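# Place the phone inside its case

## Task

Get the phone into its case so that it stays there on its own, with no gripper holding it in place; then open the gripper and pull the arm away.

## Robot and tools

Robot: two arms on one table, left_arm (base near y = +0.276 m) and right_arm (base near y = -0.286 m). Each has six joints and a parallel two-finger gripper. The names are labels only; they do not match sides of any camera picture.

Frames. Reported poses use one scene frame: origin on the table top midway between the bases, +x out over the table, +z up, left_arm on the +y side. Each state line gives end_effector_position (m) and end_effector_quat_wxyz per arm. That point sits between the finger pads, roughly 1 cm short of the tips. In a gripper's own axes the fingers extend along +z and close along y. Printed positions can be a little wrong, worse when the arm reaches far.

execute_actions(actions): a list of actions run one after another. Each action is a table of at most 15 rows; each row lasts one 1/30 s control step, and if fewer than 15 rows are given the final row is repeated to fill the action. A row always has 14 numbers in [-1, 1], covering both arms even if one stays still: left_arm dx, dy, dz, rx, ry, rz, opening, then right_arm in that same order. dx..rz are an offset, not a pose: they describe the target relative to where that gripper was measured at the start of the action (for a call's first action, the last pose any result showed), expressed in the gripper's own axes. Every row refers back to that same start, not to the row before. Scale: 1.0 equals 0.6 m for dx, dy, dz and 180 degrees for the rotation vector rx, ry, rz. opening is absolute, not an offset: +1 fully open (0.094 m), -1 closed. An empty list simply returns state and images.

move(target, speed, blocking): one 14-number row laid out exactly as above; its offsets are counted from the pose in the latest result that reported one, again in gripper axes. Each gripper travels a straight line; both arms finish together, in 0.5 to 10 s, and stop short if 10 s is not enough. speed is the peak path speed in m/s (0.002 to 0.5, default 0.25); turning is capped at twice that in rad/s. The opening is applied as the move begins. Paths ignore obstacles and the other arm, grippers may lag, drift or overshoot the speed, especially with a nearly straight arm. Faster contact hits harder, and aiming deeper past contact presses harder. The reply adds a move: line with the outcome (done, off_target, moving, held, fault), the limits that acted (paced = target clipped; held = some steps blocked, after which the arm may jump fast), and each gripper's remaining distance. If only one arm is named, the other finished normally. blocking=false returns after 0.5 s while motion continues; check with wait(0), and use wait or stop before sending anything else.

wait(seconds): 0 to 10; lets time run with the last commands held, ending early if a move finishes. stop(): brakes a running move (needs stopping distance; fingers continue). zoom_image(camera, region): enlarged crop of a camera's latest image; region [x0, y0, x1, y1] in pixels, at most 504x504. Cameras: cam_head_left, cam_head_right, cam_high, cam_low (504x504) and cam_left_wrist, cam_right_wrist (616x616 fisheye). Calibration (K, distortion, T_world_to_cam) is supplied and may be off by a few degrees and millimetres. read_manual(section) only returns licence text. finished_scene(scene): pass the current scene's number; it ends the scene irreversibly and reports success.

Controller behaviour. Each step, the commanded pose is clamped to within 70 mm and 16 degrees of the measured pose; position wins over orientation when both cannot be met. Large offsets therefore need several actions, and after an action the arm only continues to its last clamped pose. Hand target lines show where each arm is currently being driven. Arms usually settle a centimetre or more low; sending zeros repeatedly lets them sag further, so correct by commanding back up toward the desired pose first, then zeros. An arm meant to stay put should get that correction plus its proper opening. Elbows cannot fully straighten. Joint limits (rad): waist -2.618..3.054, shoulder 0..3.142, elbow 0..3.142, wrist pitch -1.571..1.571, wrist yaw -1.571..1.571, wrist roll -2.094..2.094. A pose unreachable line means the clearance check altered or blocked that arm's command. Step readings list positions, with HELD marking throttled steps.

Gripping. grip_measured uses the same scale as opening; the last Joint positions value is the opening in metres. Each gripper reads up to about 1 mm off. To hold something, command about 0.03 below grip_measured (less for a lighter hold). Pad force is about 50 to 62 N, weaker on very thin parts, with a brief spike on first contact.

Cautions. Nothing rigid may leave the table or be knocked off. Avoid drops, slips, slams and hard pushes, and never let the arms collide or press on each other. Loose objects may get nudged briefly by outside disturbances. Holding loads heats motors: MOTOR HOT at 75 °C, a 10 s stop at 90 °C, and at 100 °C the arm goes limp and falls; these show as OVER-TEMPERATURE FAULT lines. The simulation keeps running while you compose replies, holding the last command. Quicker, smoother, lower-effort solutions are preferred. Finish with the phone resting in the case unaided, gripper opened and withdrawn.

Each tool is called after "Call:" as name(argument=value, ...), one argument or row to a line, values as JSON.

## Session

Call:
execute_actions(
  actions=[],
)

Scene clock: 0.00 s.
left_arm: end_effector_position=(-0.0681, -0.1551, +0.1574) grip_measured=+1.000 end_effector_quat_wxyz=(-0.162, +0.175, +0.727, -0.644) | right_arm: end_effector_position=(+0.1724, -0.5917, +0.3278) grip_measured=+1.000 end_effector_quat_wxyz=(+0.049, +0.301, +0.875, -0.377)
Joint positions: left_arm=[-1.313  1.669  0.562  0.959  0.653 -1.49   0.094] | right_arm=[-1.025  1.473  1.79  -1.351  0.596 -0.356  0.094]
Joint velocities: left_arm=[ 0.007 -0.007 -0.012 -0.022 -0.007  0.007  0.   ] | right_arm=[-0.012 -0.007  0.002  0.051 -0.037  0.022  0.   ]
Joint torques (N m, as the arm reports them, + toward a larger angle): no reading
Hand target (left_arm): -0.068, -0.156, +0.159; -0.161, +0.177, +0.726, -0.645
Hand target (right_arm): +0.171, -0.592, +0.336; +0.059, +0.307, +0.868, -0.387

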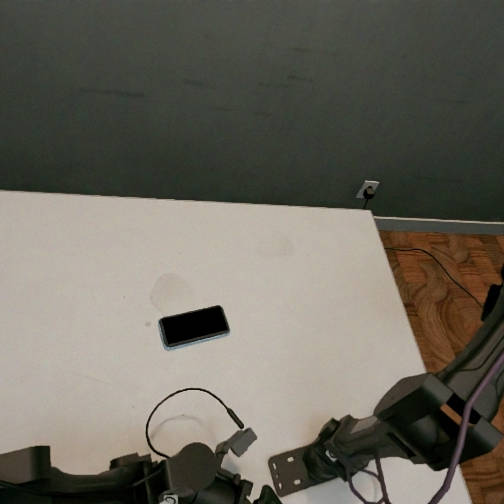

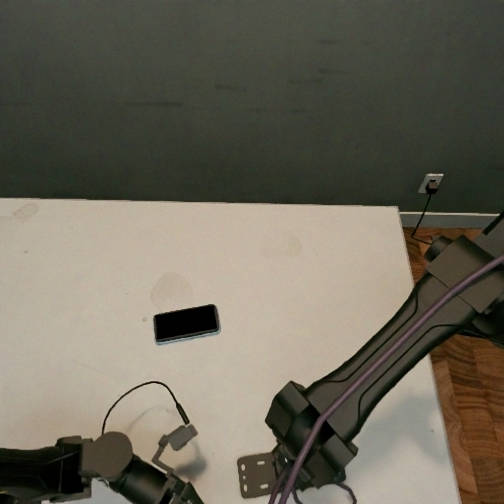

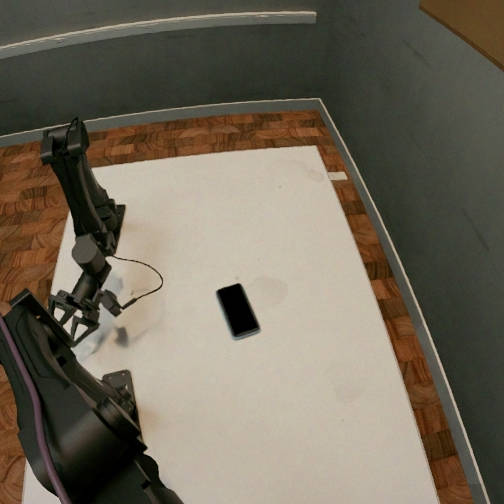

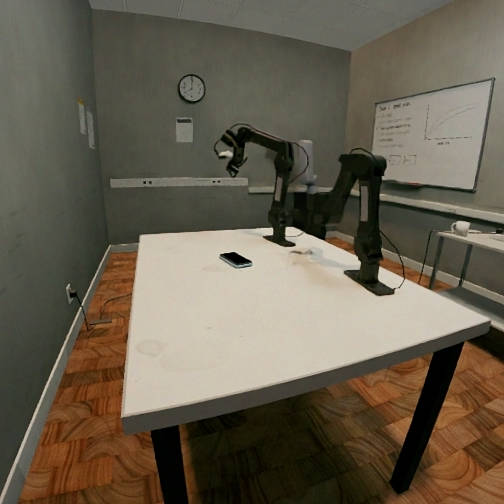

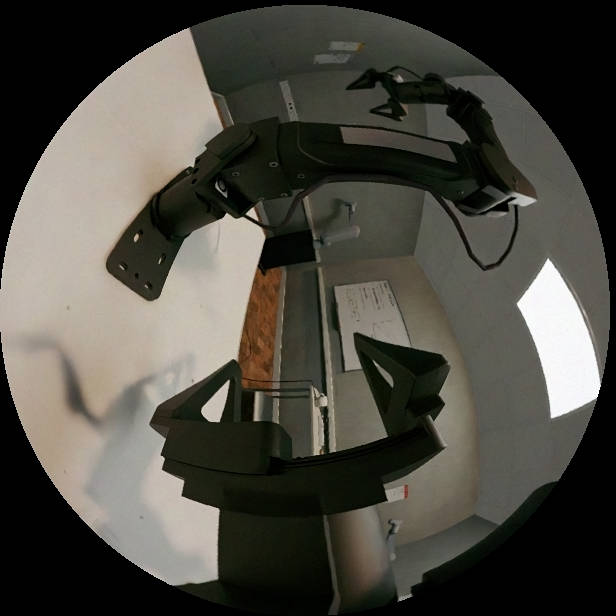

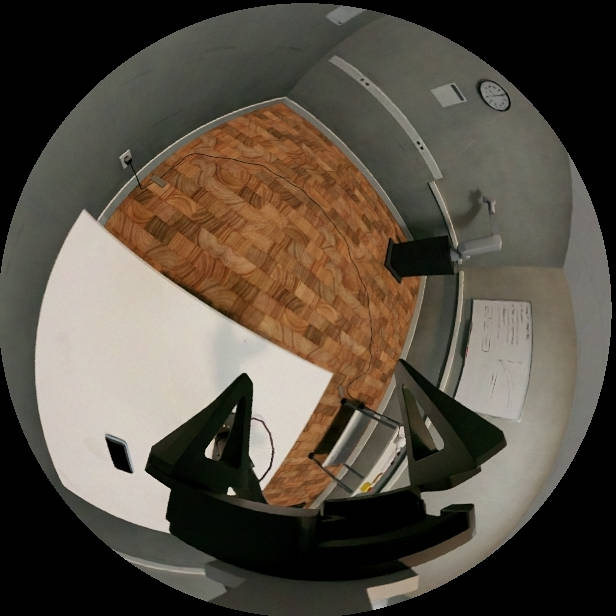

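Call:
zoom_image(
  camera="cam_head_left",
  region=[130, 280, 260, 370],
)

Call:
zoom_image(
  camera="cam_low",
  region=[200, 230, 340, 300],
)

Call:
zoom_image(
  camera="cam_high",
  region=[50, 250, 300, 400],
)

Region (130, 280, 260, 370) of cam_head_left's 504x504 image, scaled by 3.877, with more detail than that image has; it fills the top 349 rows of this view, and the rest is white.

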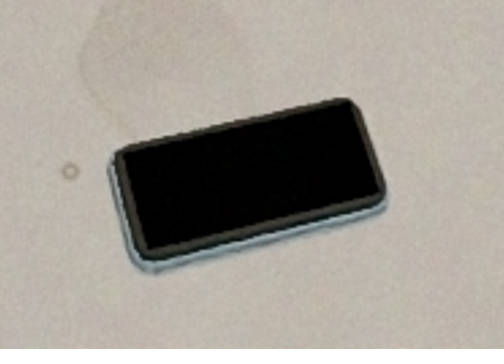

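Region (200, 230, 340, 300) of cam_low's 504x504 image, scaled by 3.600, with more detail than that image has.

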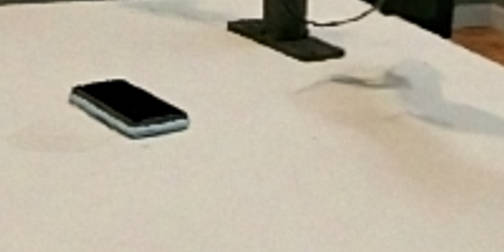

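Region (50, 250, 300, 400) of cam_high's 504x504 image, scaled by 2.016, with more detail than that image has; it fills the top 302 rows of this view, and the rest is white.

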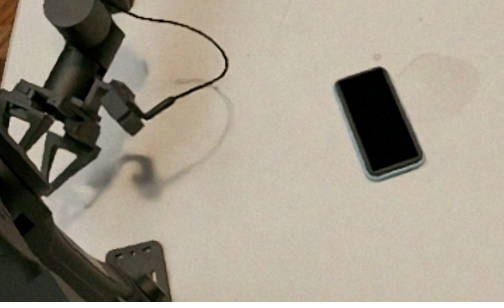

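Call:
move(
  target=[0.199,-0.015,-0.277,0,0,0,1,0.354,0.782,-0.43,-0.256,0.006,-0.263,1],
  speed=0.3,
)

Scene clock: 4.20 s.
left_arm: end_effector_position=(-0.1025, +0.0451, +0.1761) grip_measured=+1.000 end_effector_quat_wxyz=(-0.175, +0.170, +0.736, -0.631) | right_arm: end_effector_position=(+0.2948, -0.0781, +0.1267) grip_measured=+1.000 end_effector_quat_wxyz=(-0.031, -0.103, +0.993, -0.044)
Joint positions: left_arm=[-1.278  0.187  0.133 -0.132  0.698 -1.494  0.094] | right_arm=[ 0.518  1.901  1.682 -1.453  0.038  0.49   0.094]
Joint velocities: left_arm=[-0.002  0.002 -0.007 -0.037  0.037 -0.007  0.   ] | right_arm=[-0.027 -0.012 -0.012  0.022 -0.051  0.037  0.   ]
Joint torques (N m, as the arm reports them, + toward a larger angle): left_arm=[ 0.3   0.35 12.37  1.83  0.03  0.1 ] | right_arm=[ 0.12 -9.26  9.49  0.2   0.04 -0.04]
Hand target (left_arm): -0.101, +0.047, +0.192; -0.162, +0.175, +0.727, -0.644
Hand target (right_arm): +0.304, -0.067, +0.139; -0.005, -0.105, +0.994, -0.022
Off the commanded pose (left_arm): 0.012 m, 2 deg.
Off the commanded pose (right_arm): 0.030 m, 6 deg.
move: off_target (left_arm, right_arm)
camera_calibration (this result's frames):
cam_left_wrist: T_world_to_cam=[[-0.165336, 0.0244756, 0.985933, -0.200078], [-0.565532, 0.816654, -0.11511, -0.0349092], [-0.807984, -0.576609, -0.121181, 0.0902016], [0, 0, 0, 1]] pos_world=[0.0200589, 0.0854168, 0.204176]
cam_right_wrist: T_world_to_cam=[[0.0480805, -0.996984, 0.0609155, -0.0867057], [-0.791603, -0.000841684, 0.611035, 0.199799], [-0.609141, -0.0775998, -0.789256, 0.372735], [0, 0, 0, 1]] pos_world=[0.389378, -0.0573519, 0.177381]

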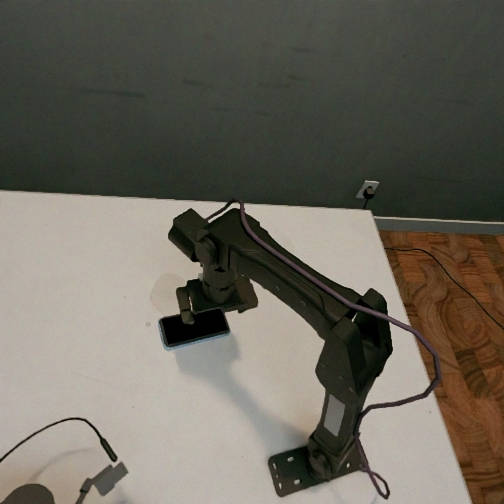

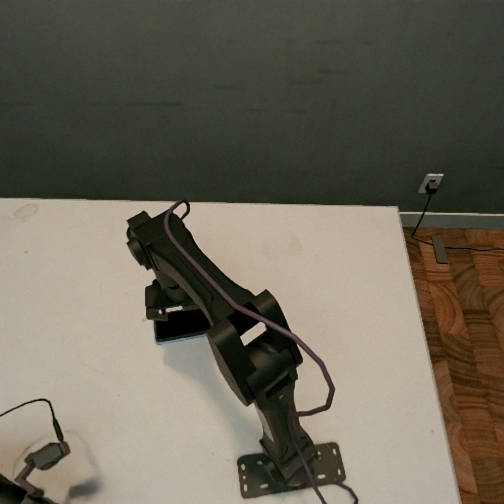

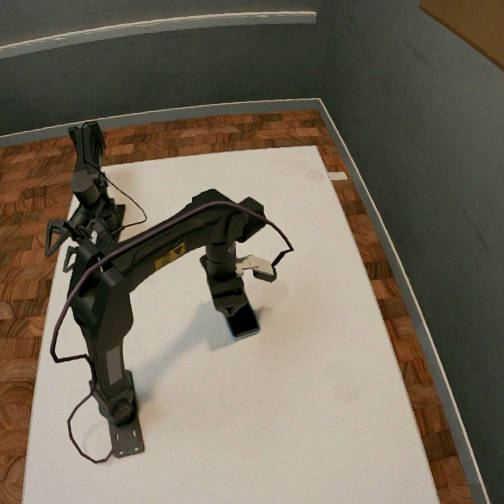

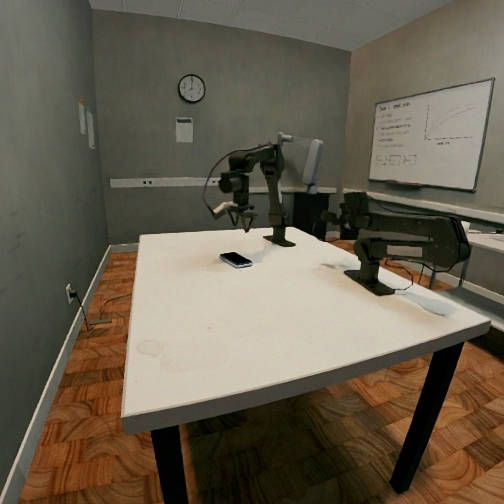

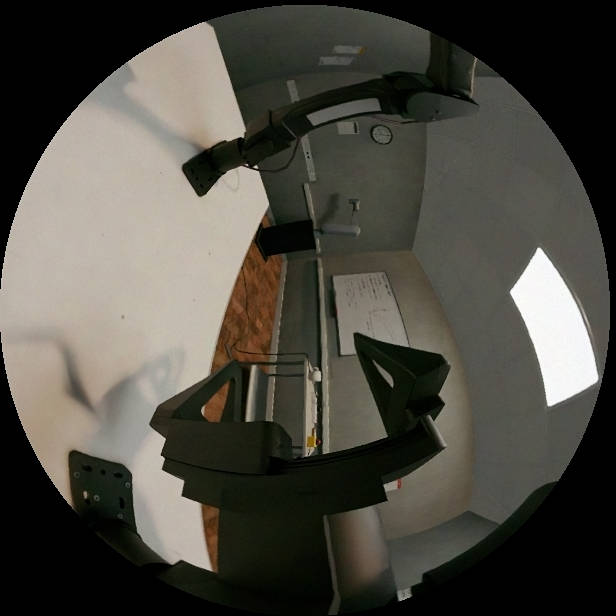

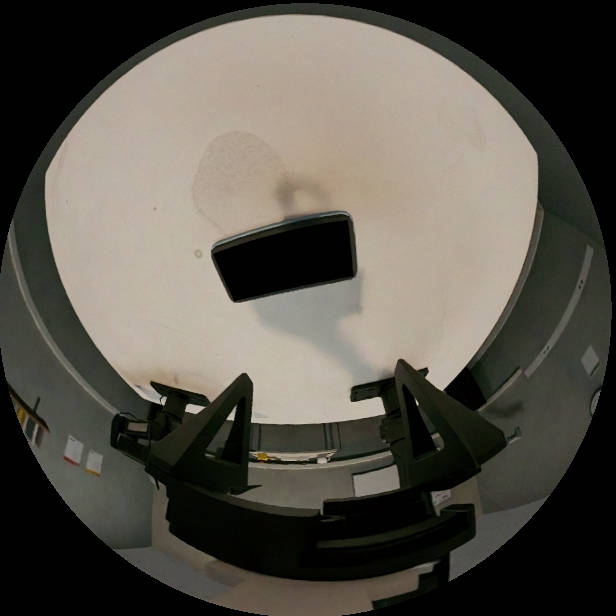

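Call:
zoom_image(
  camera="cam_right_wrist",
  region=[190, 190, 380, 320],
)

Call:
zoom_image(
  camera="cam_low",
  region=[205, 240, 265, 280],
)

Region (190, 190, 380, 320) of cam_right_wrist's 616x616 image, scaled by 2.653, with more detail than that image has; it fills the top 345 rows of this view, and the rest is white.

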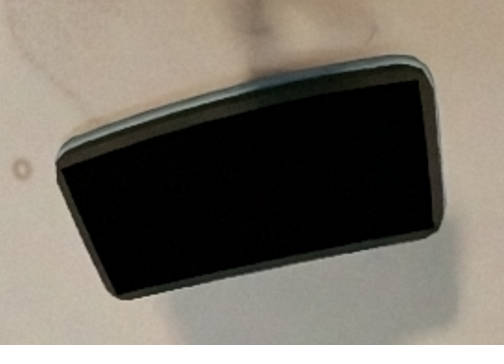

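Region (205, 240, 265, 280) of cam_low's 504x504 image, scaled by 8.400, with more detail than that image has.

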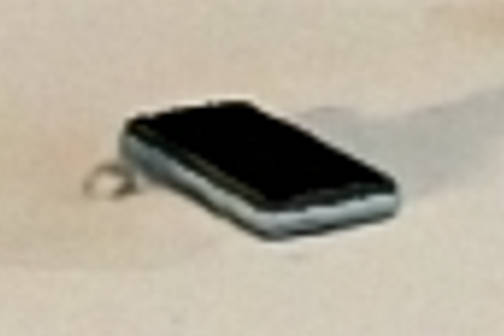

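Call:
move(
  target=[0,0,0,0,0,0,1,-0.052,0.038,0.118,-0.026,-0.022,-0.001,1],
  speed=0.15,
)

Scene clock: 6.97 s.
left_arm: end_effector_position=(-0.1024, +0.0451, +0.1757) grip_measured=+1.000 end_effector_quat_wxyz=(-0.175, +0.169, +0.737, -0.631) | right_arm: end_effector_position=(+0.3139, -0.0548, +0.0530) grip_measured=+1.000 end_effector_quat_wxyz=(-0.006, -0.106, +0.994, -0.007)
Joint positions: left_arm=[-1.278  0.187  0.133 -0.134  0.698 -1.494  0.094] | right_arm=[ 0.518  1.967  1.483 -1.105  0.006  0.482  0.094]
Joint velocities: left_arm=[ 0.002 -0.007 -0.007 -0.037 -0.066 -0.022  0.   ] | right_arm=[-0.007  0.007  0.012 -0.066 -0.007 -0.007  0.   ]
Joint torques (N m, as the arm reports them, + toward a larger angle): left_arm=[-0.03  2.4   9.03  2.08  0.09 -0.02] | right_arm=[-1.18 -9.53  5.15  0.31  0.01 -0.1 ]
Hand target (left_arm): -0.102, +0.045, +0.176; -0.175, +0.170, +0.736, -0.631
Hand target (right_arm): +0.318, -0.056, +0.052; -0.001, -0.105, +0.995, +0.000
Off the commanded pose (left_arm): 0.000 m, 0 deg.
Off the commanded pose (right_arm): 0.003 m, 1 deg.
move: done
camera_calibration (this result's frames):
cam_left_wrist: T_world_to_cam=[[-0.165347, 0.0227462, 0.985973, -0.199612], [-0.565793, 0.816667, -0.113724, -0.035234], [-0.807799, -0.576661, -0.122164, 0.0904073], [0, 0, 0, 1]] pos_world=[0.0200904, 0.0854492, 0.203849]
cam_right_wrist: T_world_to_cam=[[0.0539333, -0.998434, -0.01484, -0.0577696], [-0.816894, -0.052664, 0.574378, 0.267056], [-0.57426, -0.0188554, -0.818456, 0.321779], [0, 0, 0, 1]] pos_world=[0.406057, -0.0375477, 0.109114]

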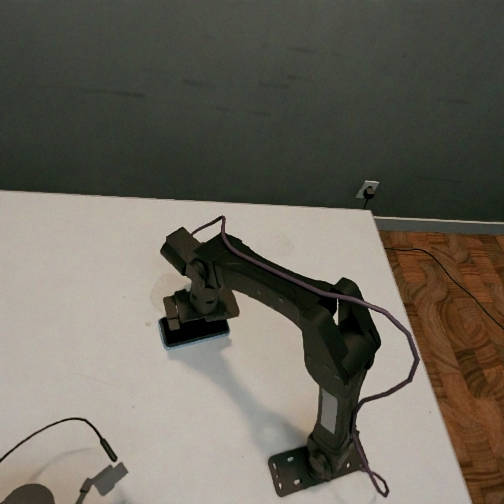

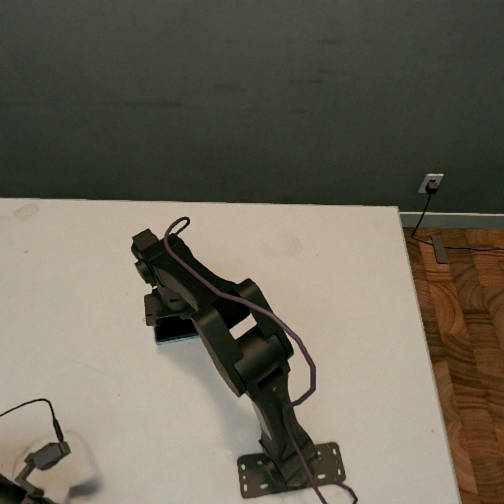

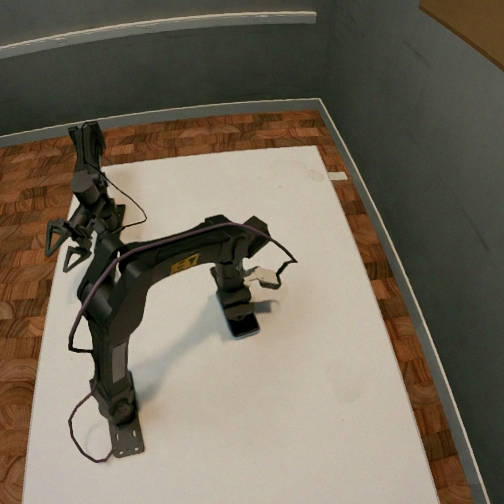

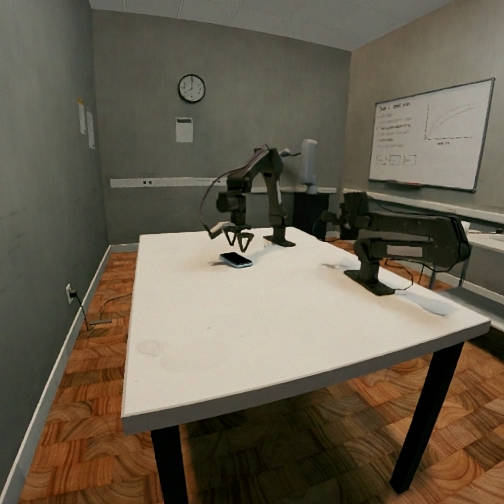

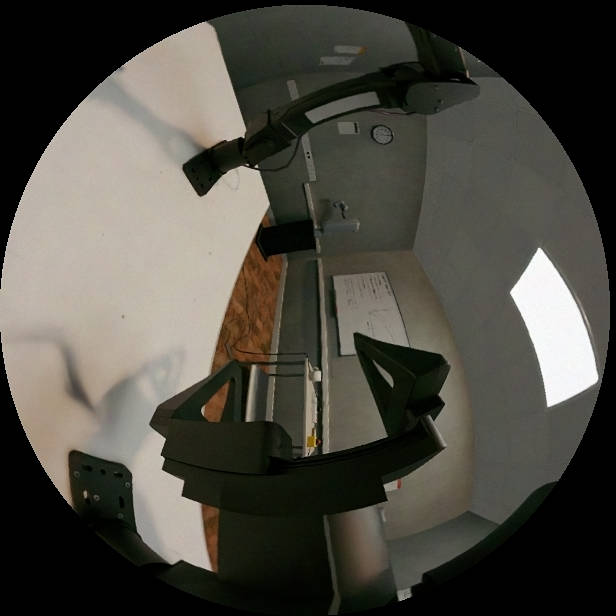

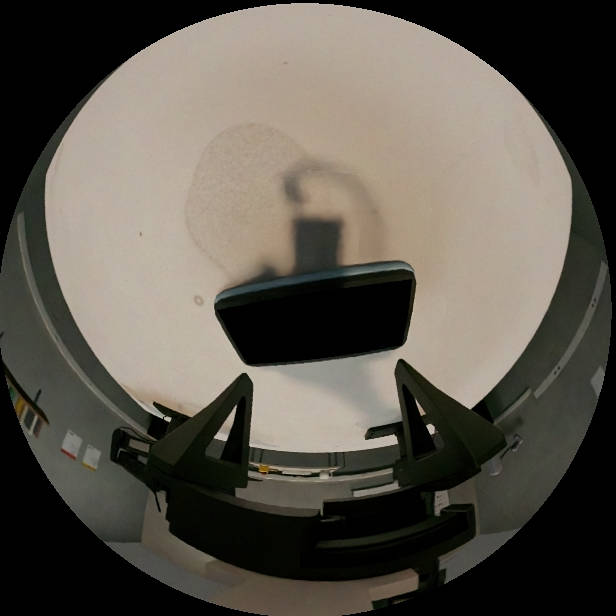

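Call:
move(
  target=[0,0,0,0,0,0,1,-0.027,0,0.03,0,0,0,1],
  speed=0.08,
)

Call:
zoom_image(
  camera="cam_low",
  region=[200, 220, 280, 280],
)

Scene clock: 8.13 s.
left_arm: end_effector_position=(-0.1024, +0.0451, +0.1757) grip_measured=+1.000 end_effector_quat_wxyz=(-0.175, +0.169, +0.737, -0.631) | right_arm: end_effector_position=(+0.3166, -0.0585, +0.0282) grip_measured=+1.000 end_effector_quat_wxyz=(-0.027, -0.105, +0.994, -0.021)
Joint positions: left_arm=[-1.278  0.187  0.133 -0.134  0.698 -1.494  0.094] | right_arm=[ 0.505  2.039  1.483 -1.084  0.006  0.472  0.094]
Joint velocities: left_arm=[ 0.012  0.002  0.007  0.007 -0.022 -0.051  0.   ] | right_arm=[ 0.002 -0.002 -0.017  0.051  0.037  0.037  0.   ]
Joint torques (N m, as the arm reports them, + toward a larger angle): left_arm=[-0.03  2.39  9.02  2.05  0.1  -0.02] | right_arm=[-0.66 -9.82  8.22  0.28  0.06 -0.1 ]
Hand target (left_arm): -0.102, +0.045, +0.176; -0.175, +0.169, +0.737, -0.631
Hand target (right_arm): +0.330, -0.052, +0.035; -0.006, -0.106, +0.994, -0.007
Off the commanded pose (left_arm): 0.000 m, 0 deg.
Off the commanded pose (right_arm): 0.016 m, 3 deg.
move: off_target (right_arm)
camera_calibration (this result's frames):
cam_left_wrist: T_world_to_cam=[[-0.165347, 0.0227462, 0.985973, -0.199612], [-0.565793, 0.816667, -0.113724, -0.035234], [-0.807799, -0.576661, -0.122164, 0.0904073], [0, 0, 0, 1]] pos_world=[0.0200904, 0.0854492, 0.203849]
cam_right_wrist: T_world_to_cam=[[0.0508784, -0.998596, 0.0147566, -0.0618633], [-0.793857, -0.0314729, 0.60729, 0.276274], [-0.605973, -0.0426126, -0.794343, 0.310939], [0, 0, 0, 1]] pos_world=[0.41089, -0.0398314, 0.080127]

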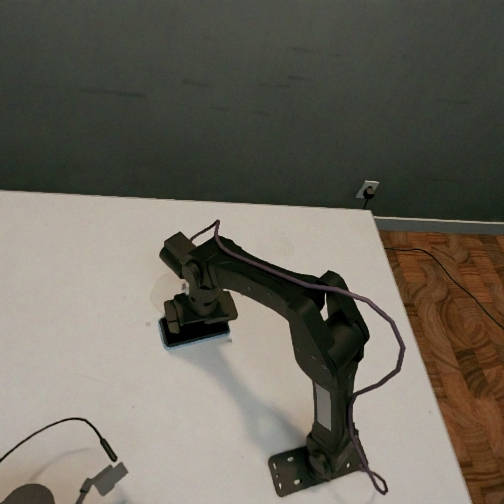

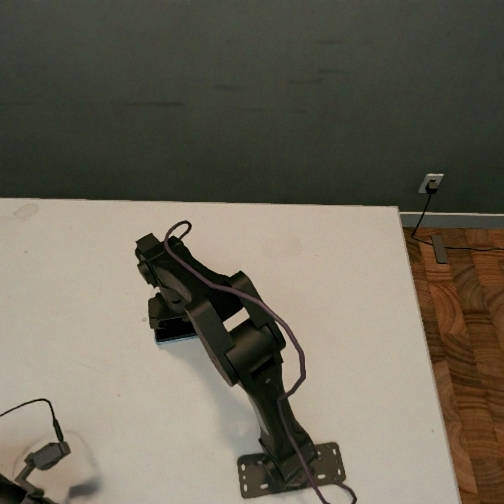

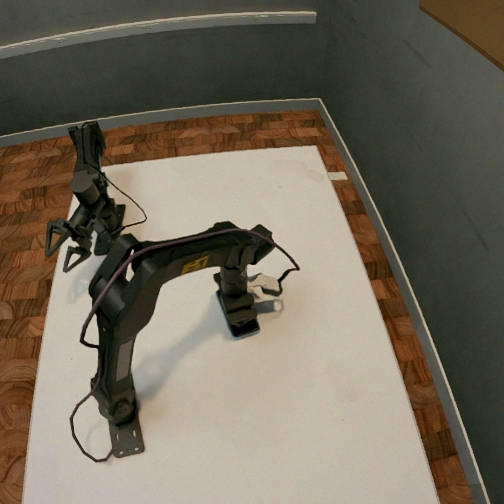

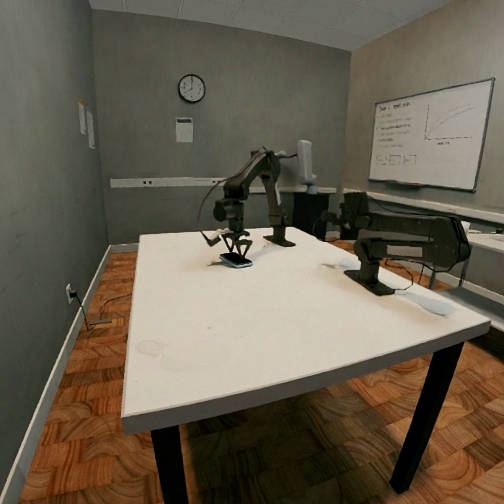

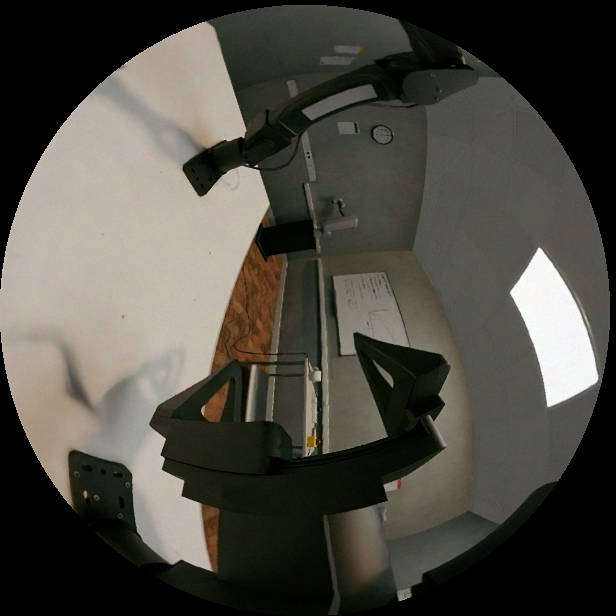

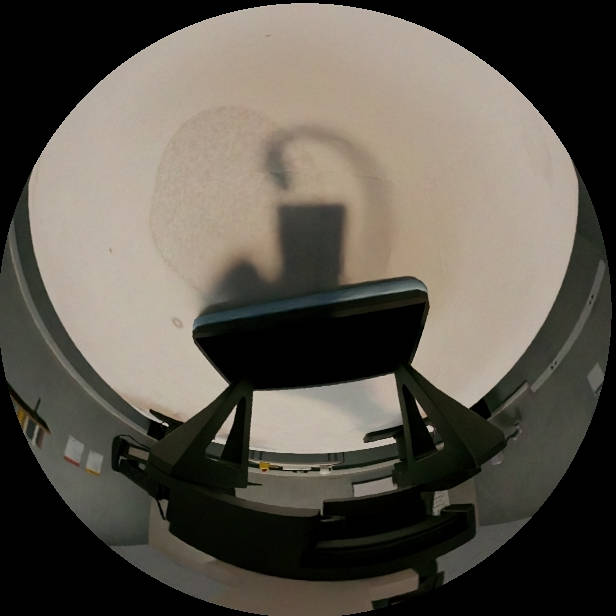

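Region (200, 220, 280, 280) of cam_low's 504x504 image, scaled by 6.300, with more detail than that image has; it fills the top 378 rows of this view, and the rest is white.

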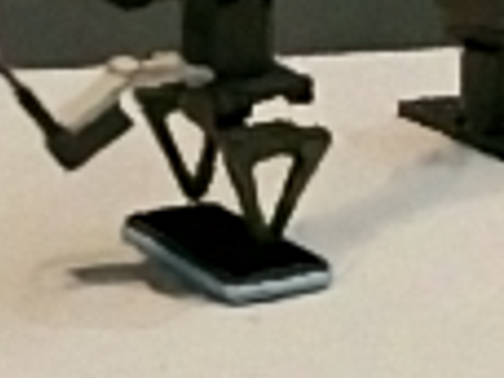

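Call:
execute_actions(
  actions=[
    [[0,0,0,0,0,0,1,-0.015,0,-0.04,0,0,0,1]],
    [[0,0,0,0,0,0,1,-0.04,0.003,-0.005,-0.011,-0.018,0,1]],
  ],
)

Call:
zoom_image(
  camera="cam_low",
  region=[200, 220, 280, 280],
)

Scene clock: 9.40 s.
left_arm: end_effector_position=(-0.1024, +0.0451, +0.1757) grip_measured=+1.000 end_effector_quat_wxyz=(-0.175, +0.169, +0.737, -0.631) | right_arm: end_effector_position=(+0.3282, -0.0586, +0.0365) grip_measured=+1.000 end_effector_quat_wxyz=(-0.030, -0.103, +0.994, -0.022)
Joint positions: left_arm=[-1.278  0.187  0.133 -0.134  0.698 -1.494  0.094] | right_arm=[ 0.485  2.068  1.562 -1.139  0.005  0.456  0.094]
Joint velocities: left_arm=[-0.022 -0.017 -0.032  0.022 -0.007 -0.022  0.   ] | right_arm=[-0.007  0.012  0.007 -0.007 -0.095 -0.007  0.   ]
Joint torques (N m, as the arm reports them, + toward a larger angle): left_arm=[-0.01  2.4   9.03  2.04  0.09 -0.01] | right_arm=[-0.58 -9.93  9.12  0.26  0.04 -0.09]
Hand target (left_arm): -0.102, +0.045, +0.176; -0.175, +0.169, +0.737, -0.631
Hand target (right_arm): +0.342, -0.050, +0.046; -0.006, -0.105, +0.994, -0.005
Off the commanded pose (left_arm): 0.000 m, 0 deg.
Off the commanded pose (right_arm): 0.019 m, 3 deg.
Step readings (end_effector_position; steps 1 to 15: 1st action; 16 to 30: 2nd action):
0: left_arm (-0.1024, +0.0451, +0.1757) | right_arm (+0.3168, -0.0583, +0.0282)
1: left_arm (-0.1024, +0.0451, +0.1757) | right_arm (+0.3165, -0.0585, +0.0300)
2: left_arm (-0.1024, +0.0451, +0.1757) | right_arm (+0.3171, -0.0580, +0.0326)
4: left_arm (-0.1024, +0.0451, +0.1757) | right_arm (+0.3208, -0.0550, +0.0382)
8: left_arm (-0.1024, +0.0451, +0.1757) | right_arm (+0.3231, -0.0531, +0.0435)
15: left_arm (-0.1024, +0.0451, +0.1757) | right_arm (+0.3195, -0.0561, +0.0439)
16: left_arm (-0.1024, +0.0451, +0.1757) | right_arm (+0.3202, -0.0562, +0.0435)
17: left_arm (-0.1024, +0.0451, +0.1757) | right_arm (+0.3215, -0.0562, +0.0427)
19: left_arm (-0.1024, +0.0451, +0.1757) | right_arm (+0.3245, -0.0574, +0.0404)
23: left_arm (-0.1024, +0.0451, +0.1757) | right_arm (+0.3275, -0.0591, +0.0369)
30: end_effector_position above
camera_calibration (this result's frames):
cam_left_wrist: T_world_to_cam=[[-0.165347, 0.0227462, 0.985973, -0.199612], [-0.565793, 0.816667, -0.113724, -0.035234], [-0.807799, -0.576661, -0.122164, 0.0904073], [0, 0, 0, 1]] pos_world=[0.0200904, 0.0854492, 0.203849]
cam_right_wrist: T_world_to_cam=[[0.0470924, -0.998744, 0.0171088, -0.0615721], [-0.790427, -0.0267867, 0.61197, 0.279392], [-0.610743, -0.0423424, -0.790696, 0.326052], [0, 0, 0, 1]] pos_world=[0.422873, -0.0402049, 0.087882]

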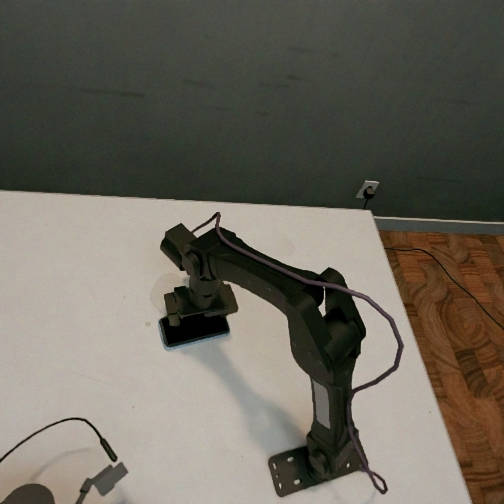

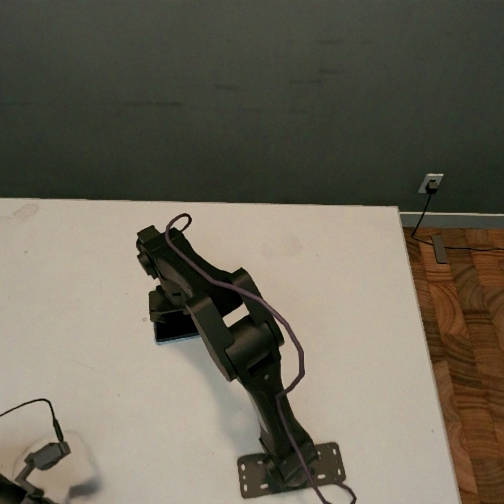

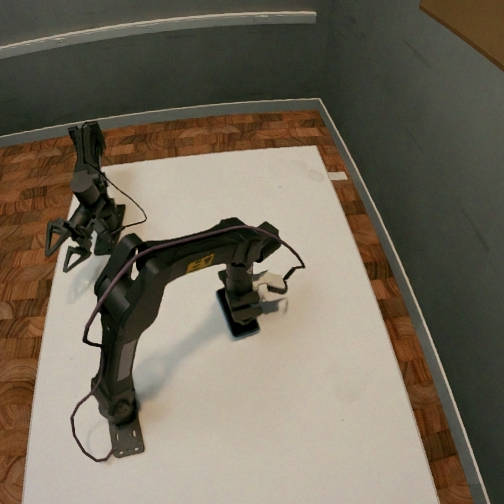

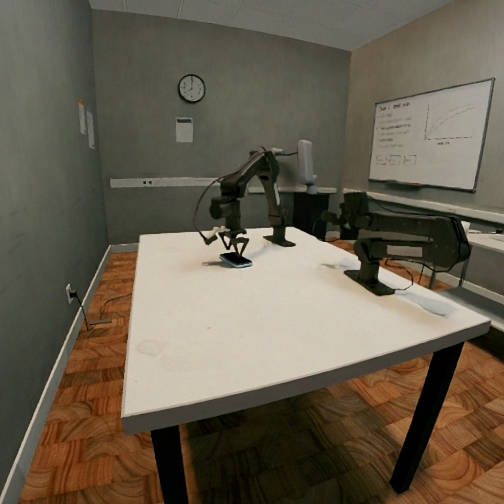

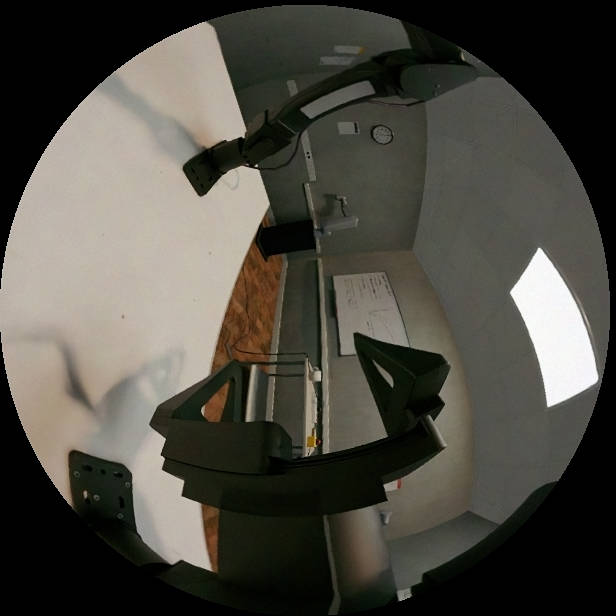

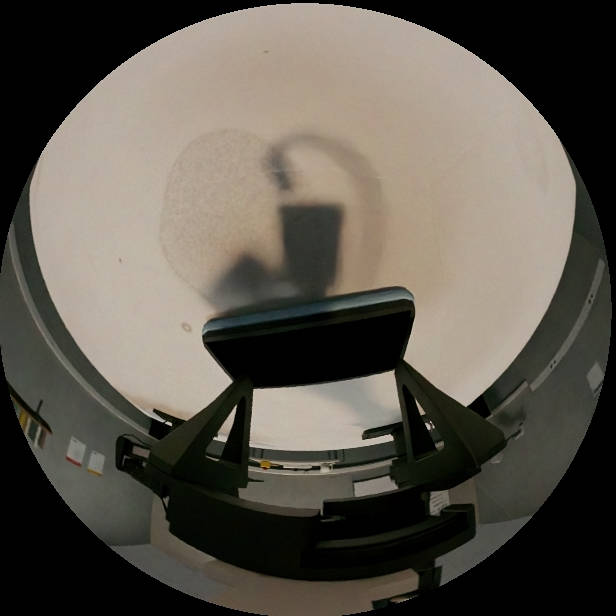

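Region (200, 220, 280, 280) of cam_low's 504x504 image, scaled by 6.300, with more detail than that image has; it fills the top 378 rows of this view, and the rest is white.

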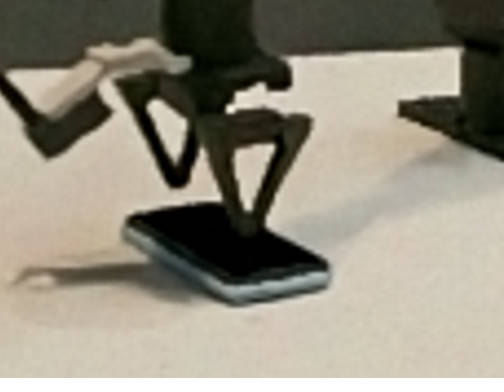

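Call:
execute_actions(
  actions=[
    [[0,0,0,0,0,0,1,-0.02,0.025,-0.012,-0.011,-0.018,0,1]],
    [[0,0,0,0,0,0,1,-0.008,0.008,0.005,-0.008,-0.012,0,1]],
  ],
)

Call:
zoom_image(
  camera="cam_low",
  region=[200, 220, 280, 280],
)

Call:
zoom_image(
  camera="cam_high",
  region=[190, 260, 290, 350],
)

Scene clock: 10.93 s.
left_arm: end_effector_position=(-0.1024, +0.0451, +0.1757) grip_measured=+1.000 end_effector_quat_wxyz=(-0.175, +0.169, +0.737, -0.631) | right_arm: end_effector_position=(+0.3331, -0.0500, +0.0310) grip_measured=+1.000 end_effector_quat_wxyz=(-0.012, -0.105, +0.994, -0.011)
Joint positions: left_arm=[-1.278  0.187  0.133 -0.134  0.698 -1.494  0.094] | right_arm=[ 0.495  2.068  1.542 -1.076  0.005  0.462  0.094]
Joint velocities: left_arm=[ 0.002 -0.002  0.002 -0.007 -0.051  0.007  0.   ] | right_arm=[-0.002  0.002 -0.017 -0.007 -0.037  0.037  0.   ]
Joint torques (N m, as the arm reports them, + toward a larger angle): left_arm=[-0.04  2.38  9.02  2.05  0.09 -0.01] | right_arm=[  0.14 -11.09   4.78   0.33   0.01   0.  ]
Hand target (left_arm): -0.102, +0.045, +0.176; -0.175, +0.169, +0.737, -0.631
Hand target (right_arm): +0.333, -0.047, +0.033; -0.004, -0.105, +0.994, -0.003
Off the commanded pose (left_arm): 0.000 m, 0 deg.
Off the commanded pose (right_arm): 0.003 m, 1 deg.
Step readings (end_effector_position; steps 1 to 15: 1st action; 16 to 30: 2nd action):
0: left_arm (-0.1024, +0.0451, +0.1757) | right_arm (+0.3283, -0.0585, +0.0365)
1: left_arm (-0.1024, +0.0451, +0.1757) | right_arm (+0.3285, -0.0580, +0.0365)
2: left_arm (-0.1024, +0.0451, +0.1757) | right_arm (+0.3289, -0.0572, +0.0364)
4: left_arm (-0.1024, +0.0451, +0.1757) | right_arm (+0.3290, -0.0552, +0.0364)
8: left_arm (-0.1024, +0.0451, +0.1757) | right_arm (+0.3292, -0.0531, +0.0363)
15: left_arm (-0.1024, +0.0451, +0.1757) | right_arm (+0.3297, -0.0527, +0.0362)
16: left_arm (-0.1024, +0.0451, +0.1757) | right_arm (+0.3301, -0.0524, +0.0354)
17: left_arm (-0.1024, +0.0451, +0.1757) | right_arm (+0.3307, -0.0519, +0.0344)
19: left_arm (-0.1024, +0.0451, +0.1757) | right_arm (+0.3307, -0.0519, +0.0321)
23: left_arm (-0.1024, +0.0451, +0.1757) | right_arm (+0.3315, -0.0512, +0.0310)
30: end_effector_position above
camera_calibration (this result's frames):
cam_left_wrist: T_world_to_cam=[[-0.165347, 0.0227462, 0.985973, -0.199612], [-0.565793, 0.816667, -0.113724, -0.035234], [-0.807799, -0.576661, -0.122164, 0.0904073], [0, 0, 0, 1]] pos_world=[0.0200904, 0.0854492, 0.203849]
cam_right_wrist: T_world_to_cam=[[0.0507451, -0.998684, -0.00738595, -0.0535682], [-0.810508, -0.0455023, 0.583958, 0.293541], [-0.583526, -0.0236467, -0.81175, 0.317539], [0, 0, 0, 1]] pos_world=[0.425927, -0.0326322, 0.085951]

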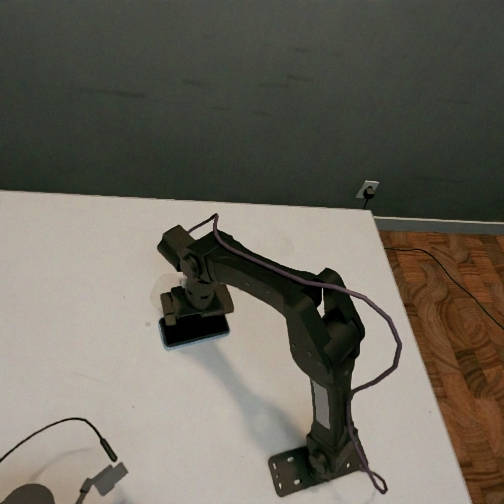

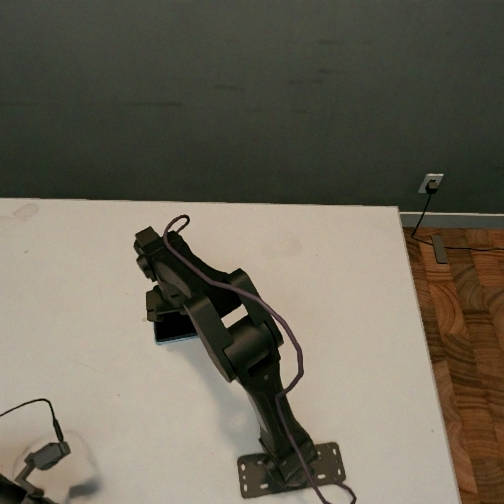

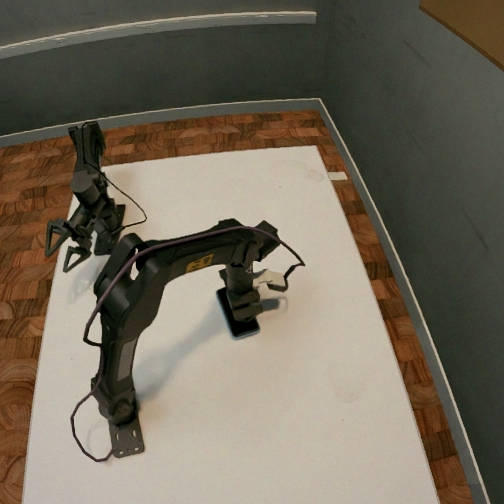

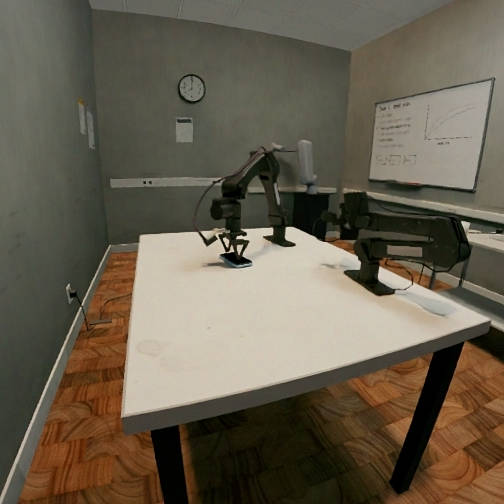

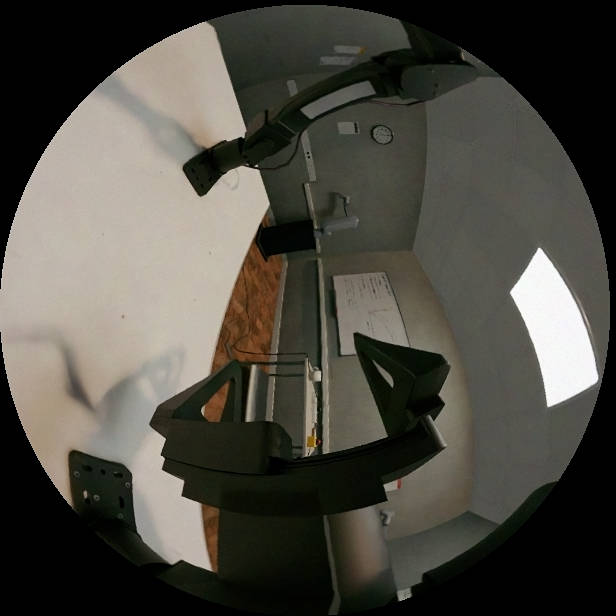

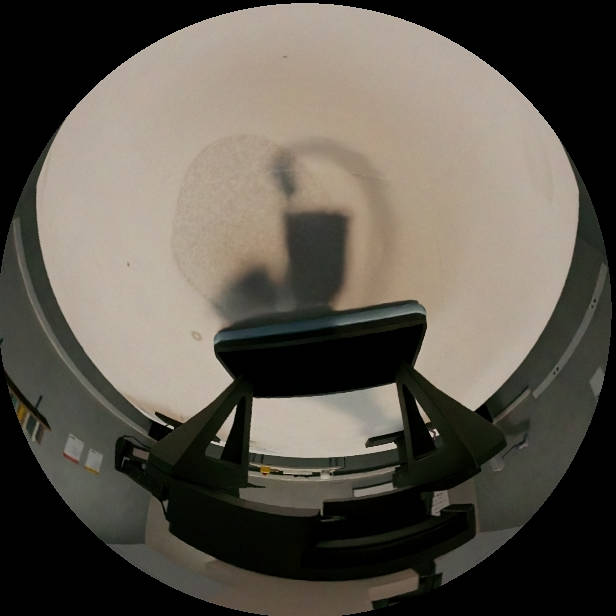

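Region (200, 220, 280, 280) of cam_low's 504x504 image, scaled by 6.300, with more detail than that image has; it fills the top 378 rows of this view, and the rest is white.

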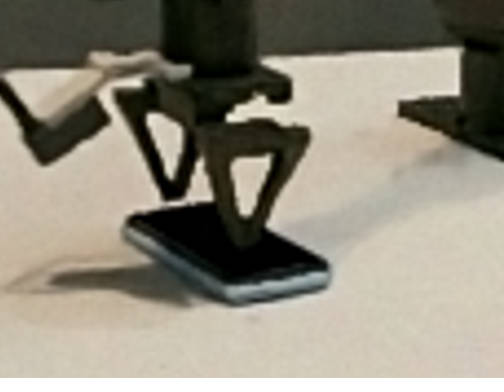

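Region (190, 260, 290, 350) of cam_high's 504x504 image, scaled by 5.040, with more detail than that image has; it fills the top 454 rows of this view, and the rest is white.

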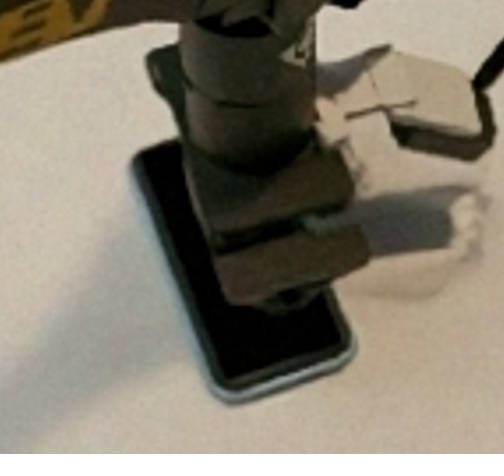

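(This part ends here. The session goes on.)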